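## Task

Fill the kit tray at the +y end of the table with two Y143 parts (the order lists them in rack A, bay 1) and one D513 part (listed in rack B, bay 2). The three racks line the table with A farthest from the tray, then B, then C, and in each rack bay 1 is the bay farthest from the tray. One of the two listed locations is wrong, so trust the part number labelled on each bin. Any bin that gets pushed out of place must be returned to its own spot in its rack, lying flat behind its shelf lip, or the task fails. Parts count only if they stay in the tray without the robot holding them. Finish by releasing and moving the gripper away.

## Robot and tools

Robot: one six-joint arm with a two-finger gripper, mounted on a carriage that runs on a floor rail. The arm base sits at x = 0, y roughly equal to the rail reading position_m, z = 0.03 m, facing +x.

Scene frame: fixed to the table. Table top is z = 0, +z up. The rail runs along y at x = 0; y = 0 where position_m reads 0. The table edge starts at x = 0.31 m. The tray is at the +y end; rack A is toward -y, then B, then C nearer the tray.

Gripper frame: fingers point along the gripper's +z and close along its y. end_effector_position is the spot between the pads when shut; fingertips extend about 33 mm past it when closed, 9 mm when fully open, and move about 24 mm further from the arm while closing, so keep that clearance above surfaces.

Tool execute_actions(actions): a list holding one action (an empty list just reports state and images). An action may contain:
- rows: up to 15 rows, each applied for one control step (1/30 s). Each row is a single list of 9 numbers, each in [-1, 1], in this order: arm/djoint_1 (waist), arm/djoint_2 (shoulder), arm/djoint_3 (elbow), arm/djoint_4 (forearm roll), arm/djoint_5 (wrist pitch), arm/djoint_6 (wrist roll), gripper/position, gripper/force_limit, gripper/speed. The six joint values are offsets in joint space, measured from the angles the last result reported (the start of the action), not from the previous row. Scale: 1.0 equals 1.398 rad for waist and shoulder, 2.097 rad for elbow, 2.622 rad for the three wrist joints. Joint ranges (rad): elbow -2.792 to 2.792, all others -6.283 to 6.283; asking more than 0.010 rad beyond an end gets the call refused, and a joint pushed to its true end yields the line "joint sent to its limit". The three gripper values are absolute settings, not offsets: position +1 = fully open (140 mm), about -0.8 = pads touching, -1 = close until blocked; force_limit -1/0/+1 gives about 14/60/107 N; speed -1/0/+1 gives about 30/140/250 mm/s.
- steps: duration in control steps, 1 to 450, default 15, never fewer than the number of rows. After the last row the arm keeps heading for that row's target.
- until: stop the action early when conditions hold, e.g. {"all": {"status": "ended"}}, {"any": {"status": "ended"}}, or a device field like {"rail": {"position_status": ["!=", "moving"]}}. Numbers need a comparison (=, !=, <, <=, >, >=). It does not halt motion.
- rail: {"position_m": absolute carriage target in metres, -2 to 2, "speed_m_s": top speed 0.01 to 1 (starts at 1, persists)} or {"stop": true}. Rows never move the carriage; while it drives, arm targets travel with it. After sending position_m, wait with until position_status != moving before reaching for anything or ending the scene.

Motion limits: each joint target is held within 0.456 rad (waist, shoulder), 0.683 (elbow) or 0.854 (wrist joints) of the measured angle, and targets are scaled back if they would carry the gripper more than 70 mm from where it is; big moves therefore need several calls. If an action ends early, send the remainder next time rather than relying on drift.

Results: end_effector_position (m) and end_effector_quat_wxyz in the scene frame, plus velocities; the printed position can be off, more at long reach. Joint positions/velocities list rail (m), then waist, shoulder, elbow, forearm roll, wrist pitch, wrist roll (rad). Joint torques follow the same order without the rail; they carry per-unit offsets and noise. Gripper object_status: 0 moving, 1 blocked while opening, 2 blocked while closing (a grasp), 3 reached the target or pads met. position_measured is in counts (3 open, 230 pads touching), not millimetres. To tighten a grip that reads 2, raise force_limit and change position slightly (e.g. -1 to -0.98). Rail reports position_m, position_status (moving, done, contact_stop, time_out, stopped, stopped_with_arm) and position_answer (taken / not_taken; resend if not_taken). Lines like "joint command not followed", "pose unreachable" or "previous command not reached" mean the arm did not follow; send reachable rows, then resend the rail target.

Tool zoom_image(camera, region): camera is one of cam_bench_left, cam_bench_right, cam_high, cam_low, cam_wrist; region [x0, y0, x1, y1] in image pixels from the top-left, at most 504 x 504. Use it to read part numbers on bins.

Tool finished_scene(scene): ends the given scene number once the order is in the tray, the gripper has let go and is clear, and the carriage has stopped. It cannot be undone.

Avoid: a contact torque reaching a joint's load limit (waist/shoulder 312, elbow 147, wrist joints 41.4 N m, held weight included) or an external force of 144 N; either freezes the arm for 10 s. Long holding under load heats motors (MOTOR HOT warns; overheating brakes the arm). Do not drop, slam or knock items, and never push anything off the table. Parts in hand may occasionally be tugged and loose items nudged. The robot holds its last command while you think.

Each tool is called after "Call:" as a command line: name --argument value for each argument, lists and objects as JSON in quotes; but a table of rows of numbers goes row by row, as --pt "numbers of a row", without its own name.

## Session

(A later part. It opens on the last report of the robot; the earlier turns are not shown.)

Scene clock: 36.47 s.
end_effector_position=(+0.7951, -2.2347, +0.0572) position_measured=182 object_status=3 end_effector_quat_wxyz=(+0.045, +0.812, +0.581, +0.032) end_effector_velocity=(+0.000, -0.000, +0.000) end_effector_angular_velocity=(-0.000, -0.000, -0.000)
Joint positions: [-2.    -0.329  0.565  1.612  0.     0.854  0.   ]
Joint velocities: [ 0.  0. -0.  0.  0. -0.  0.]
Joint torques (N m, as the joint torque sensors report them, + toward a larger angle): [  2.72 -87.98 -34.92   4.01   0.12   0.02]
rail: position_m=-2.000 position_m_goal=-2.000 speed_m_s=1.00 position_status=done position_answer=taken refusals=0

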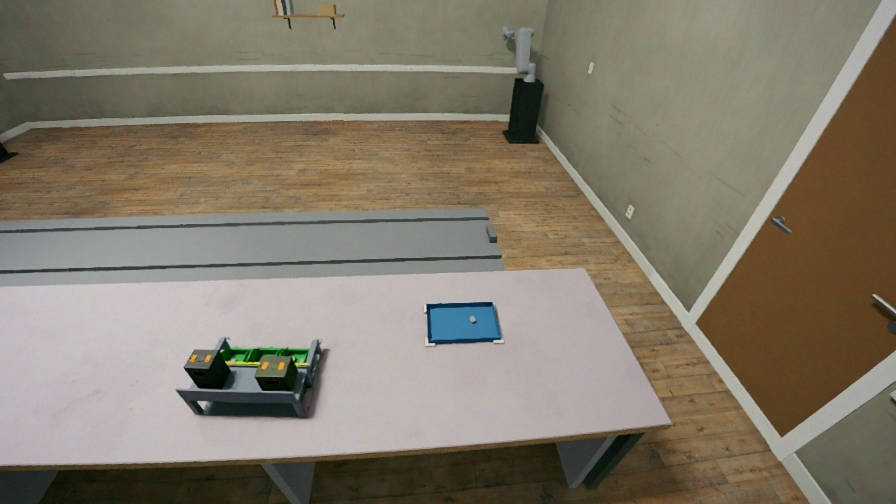

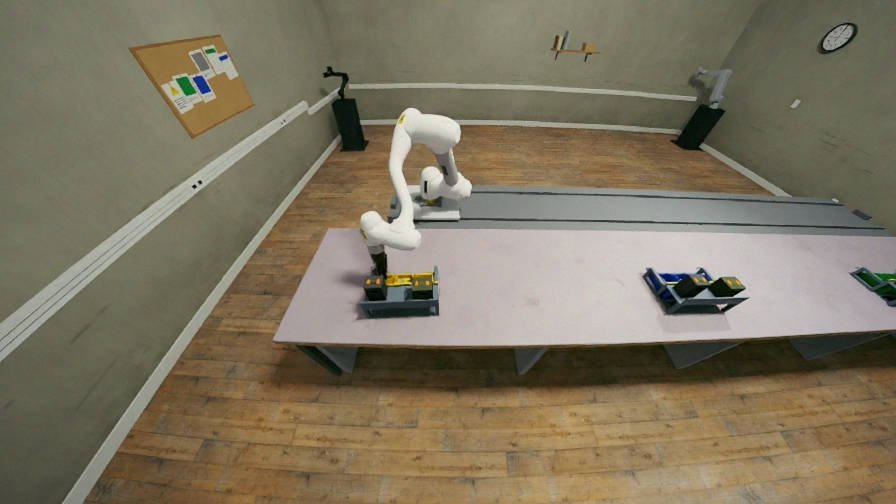

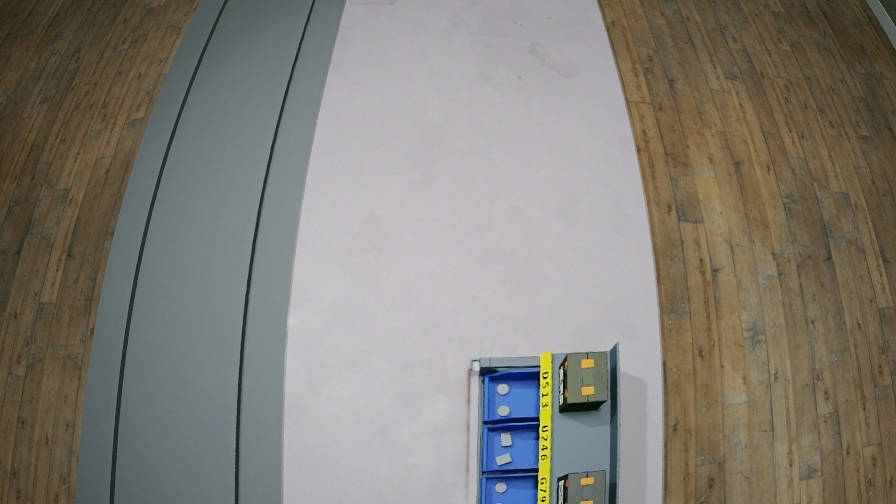

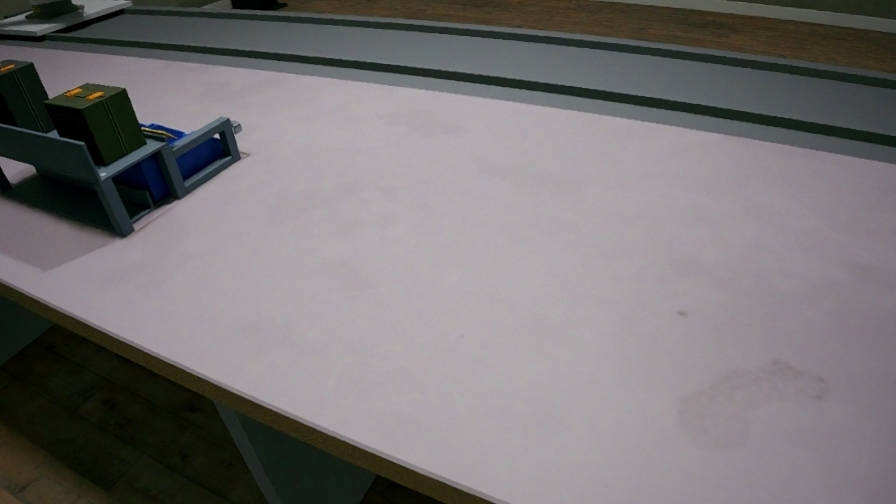

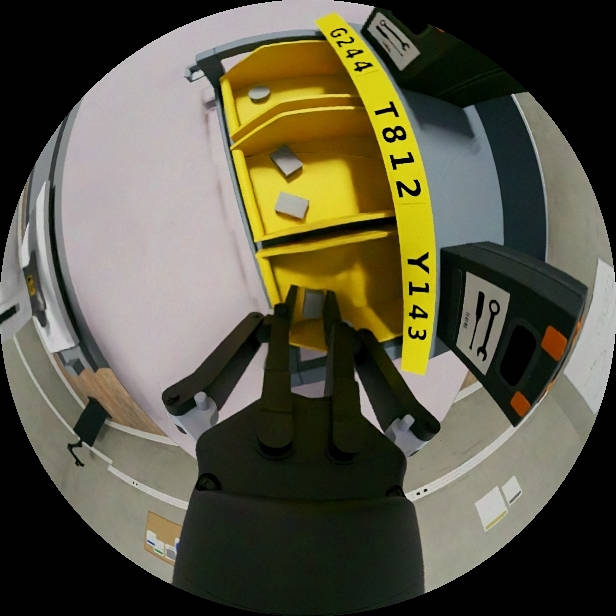

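Call:
execute_actions --actions '[{"rows":[[0,0,0,0,-0.004,0,-0.42,0,-0.5],[0,0,0,0,-0.004,0,-0.42,0,-0.5],[0,0.002,0,0,-0.004,0,-0.42,0,-0.5],[0,0.004,0,0,-0.004,0,-0.42,0,-0.5],[0,0.006,0,0,-0.004,0,-0.42,0,-0.5],[0,0.0065,0,0,-0.004,0,-0.42,0,-0.5],[0,0.0065,0,0,-0.004,0,-0.42,0,-0.5],[0,0.0065,0,0,-0.004,0,-0.42,0,-0.5],[0,0.0065,0,0,-0.004,0,-0.42,0,-0.5],[0,0.0065,0,0,-0.004,0,-0.42,0,-0.5],[0,0.0065,0,0,-0.004,0,-1,0,-0.5]],"steps":28}]'

Call:
execute_actions --actions '[{"rows":[[0,-0.005,0,0,0.002,0,-1,0,-0.5],[0,-0.012,0,0,0.004,0,-1,0,-0.5],[0,-0.022,0,0,0.008,0,-1,0,-0.5],[0,-0.034,0,0,0.012,0,-1,0,-0.5],[0,-0.047,0,0,0.016,0,-1,0,-0.5],[0,-0.06,0,0,0.021,0,-1,0,-0.5],[0,-0.073,0,0,0.026,0,-1,0,-0.5],[0,-0.086,0,0,0.03,0,-1,0,-0.5],[0,-0.098,0,0,0.034,0,-1,0,-0.5],[0,-0.11,0,0,0.038,0,-1,0,-0.5],[0,-0.13,0.01,0,0.04,0,-1,0,-0.5],[0,-0.16,0.03,0,0.042,0,-1,0,-0.5],[0,-0.2,0.06,0,0.044,0,-1,0,-0.5],[0,-0.25,0.1,0,0.046,0,-1,0,-0.5],[0,-0.3047,0.1455,0,0.0467,0,-1,0,-0.5]],"steps":30}]'

Scene clock: 41.07 s.
end_effector_position=(+0.7974, -2.2354, +0.0502) position_measured=205 object_status=2 end_effector_quat_wxyz=(+0.046, +0.812, +0.581, +0.033) end_effector_velocity=(-0.000, -0.000, -0.000) end_effector_angular_velocity=(-0.000, +0.000, +0.000)
Joint positions: [-2.    -0.329  0.574  1.612  0.     0.843  0.   ]
Joint velocities: [ 0. -0.  0.  0. -0.  0.  0.]
Joint torques (N m, as the joint torque sensors report them, + toward a larger angle): [  1.54 -72.15 -27.     4.15  -0.07  -0.07]
rail: position_m=-2.000 position_m_goal=-2.000 speed_m_s=1.00 position_status=done position_answer=taken refusals=0

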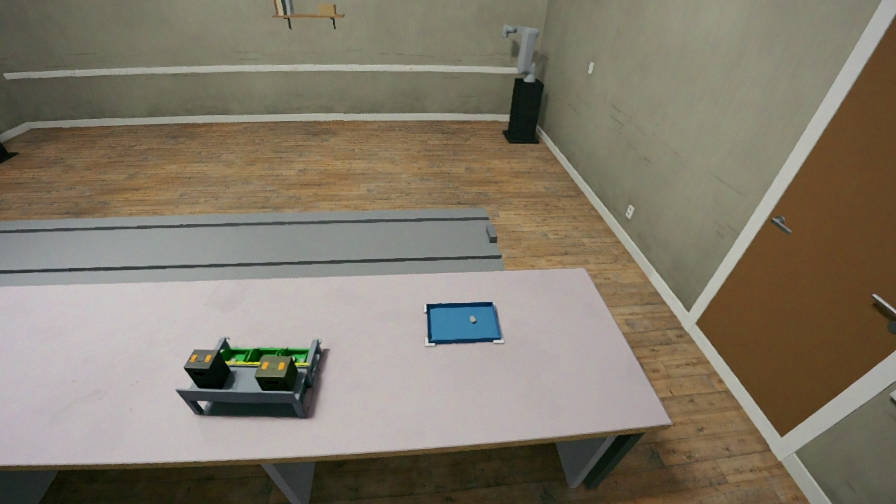

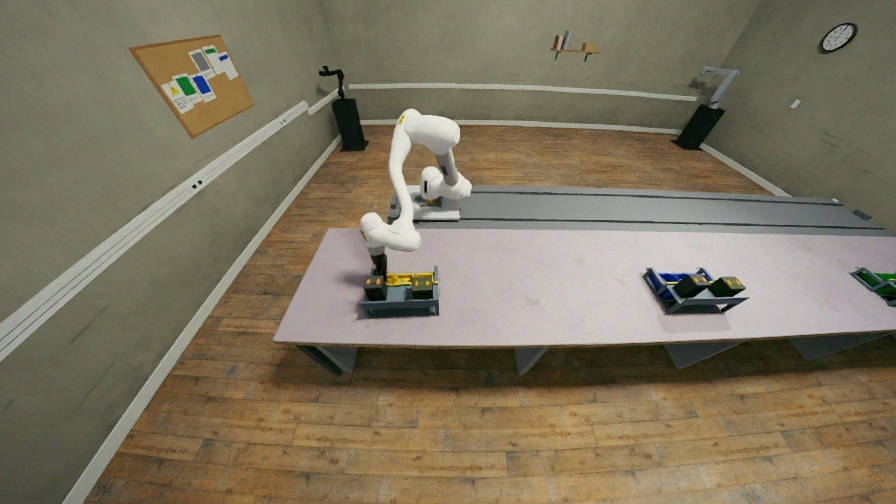

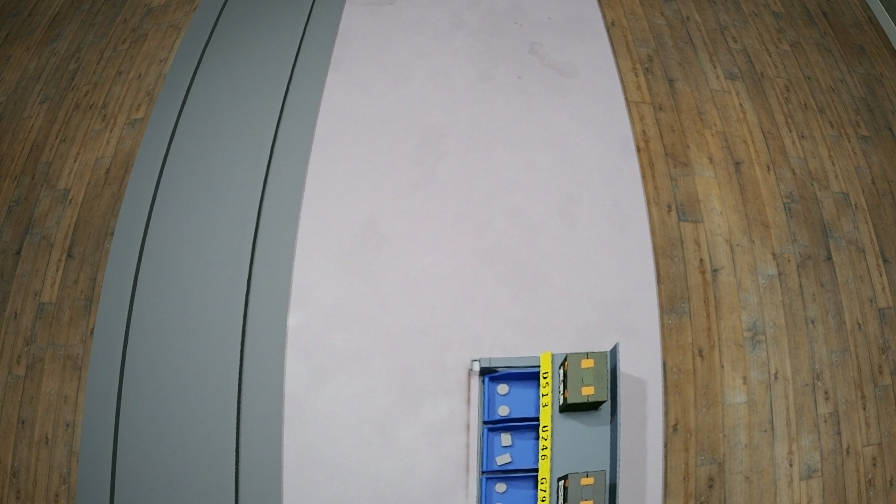

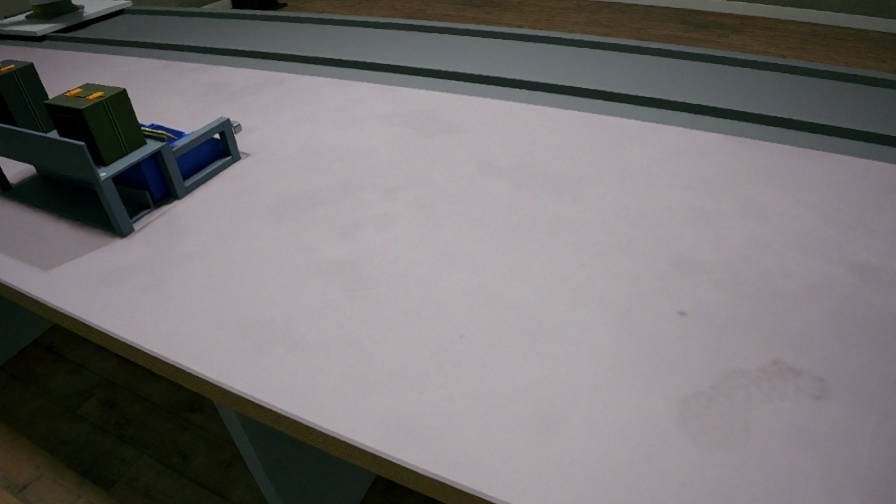

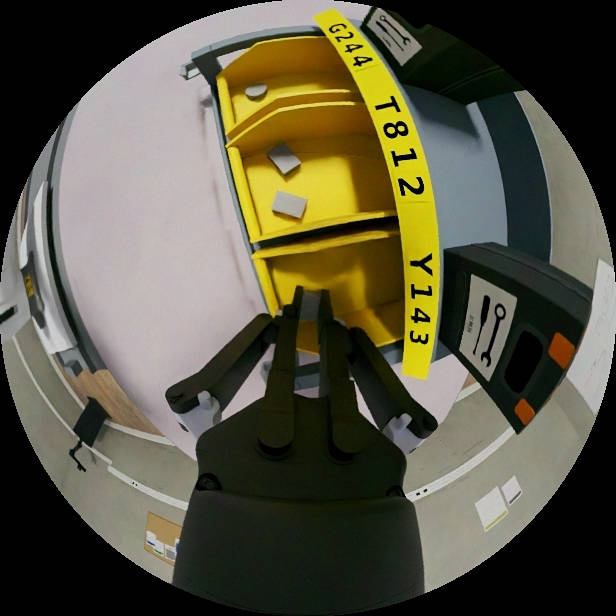

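Scene clock: 42.07 s.
end_effector_position=(+0.5985, -2.1676, +0.2004) position_measured=205 object_status=2 end_effector_quat_wxyz=(+0.045, +0.812, +0.581, +0.032) end_effector_velocity=(-0.001, +0.000, -0.000) end_effector_angular_velocity=(+0.000, +0.001, -0.000)
Joint positions: [-2.    -0.329  0.148  1.917  0.     0.966  0.   ]
Joint velocities: [ 0.    -0.    -0.     0.001 -0.    -0.     0.   ]
Joint torques (N m, as the joint torque sensors report them, + toward a larger angle): [  3.23 -48.98 -38.5    4.57   0.12   0.16]
rail: position_m=-2.000 position_m_goal=-2.000 speed_m_s=1.00 position_status=done position_answer=taken refusals=0

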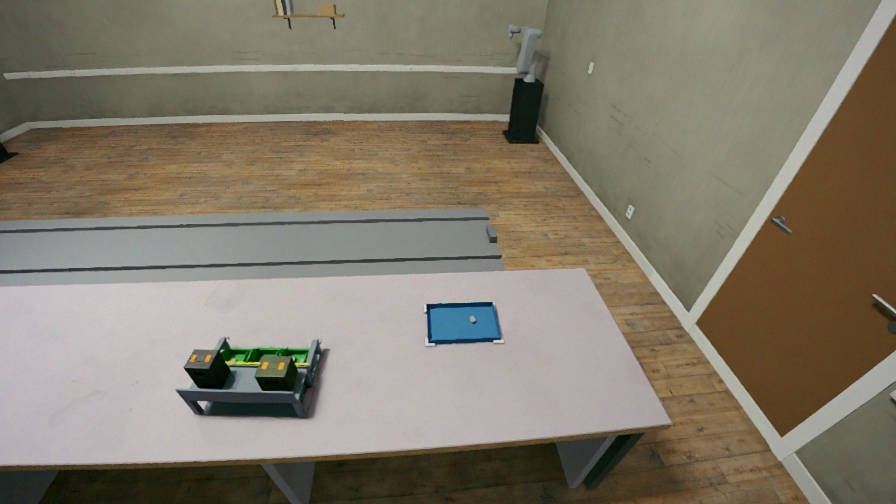

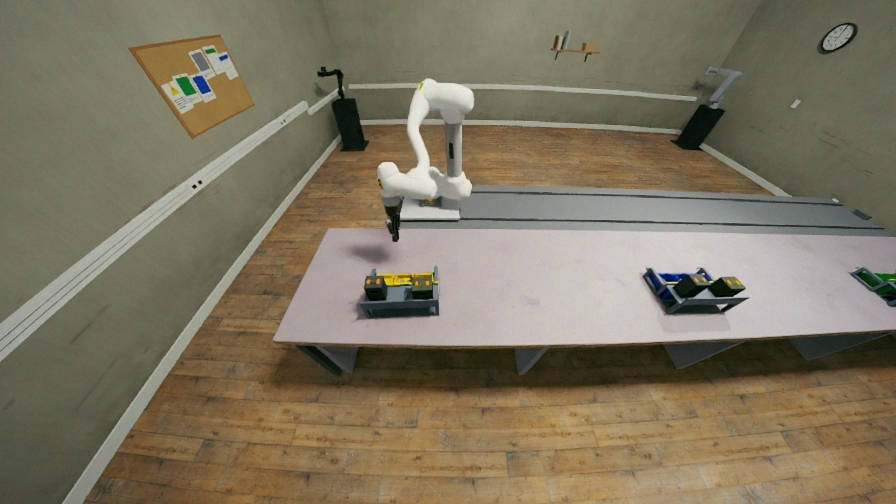

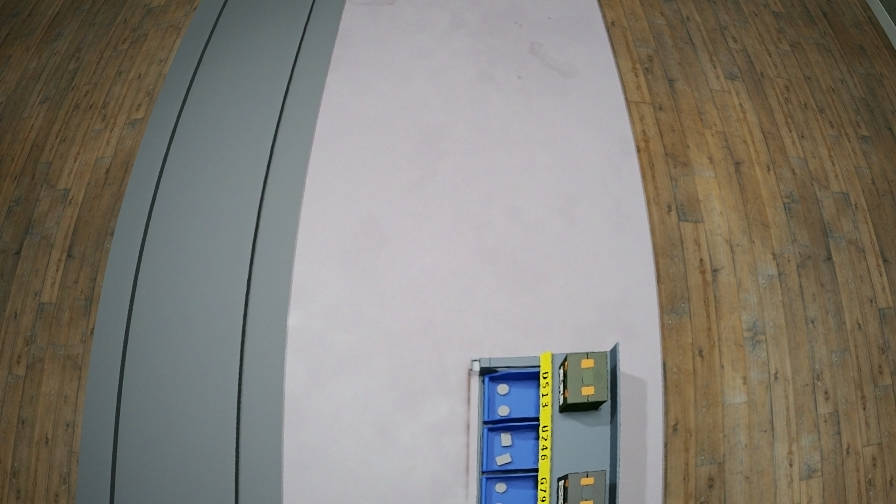

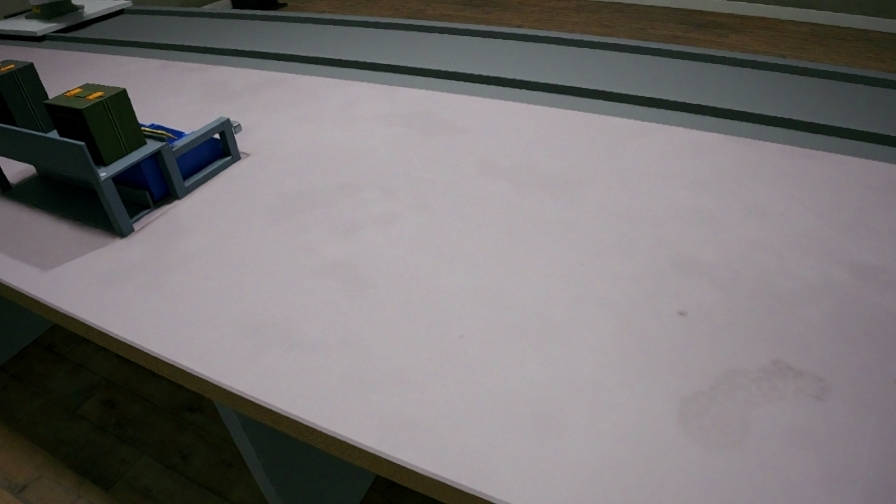

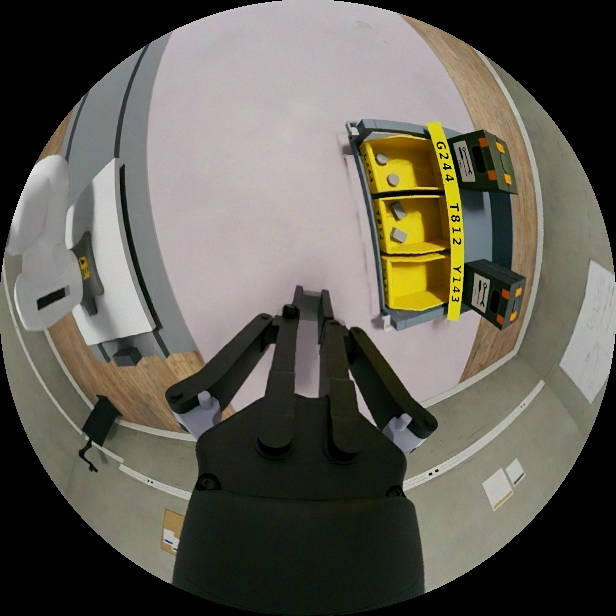

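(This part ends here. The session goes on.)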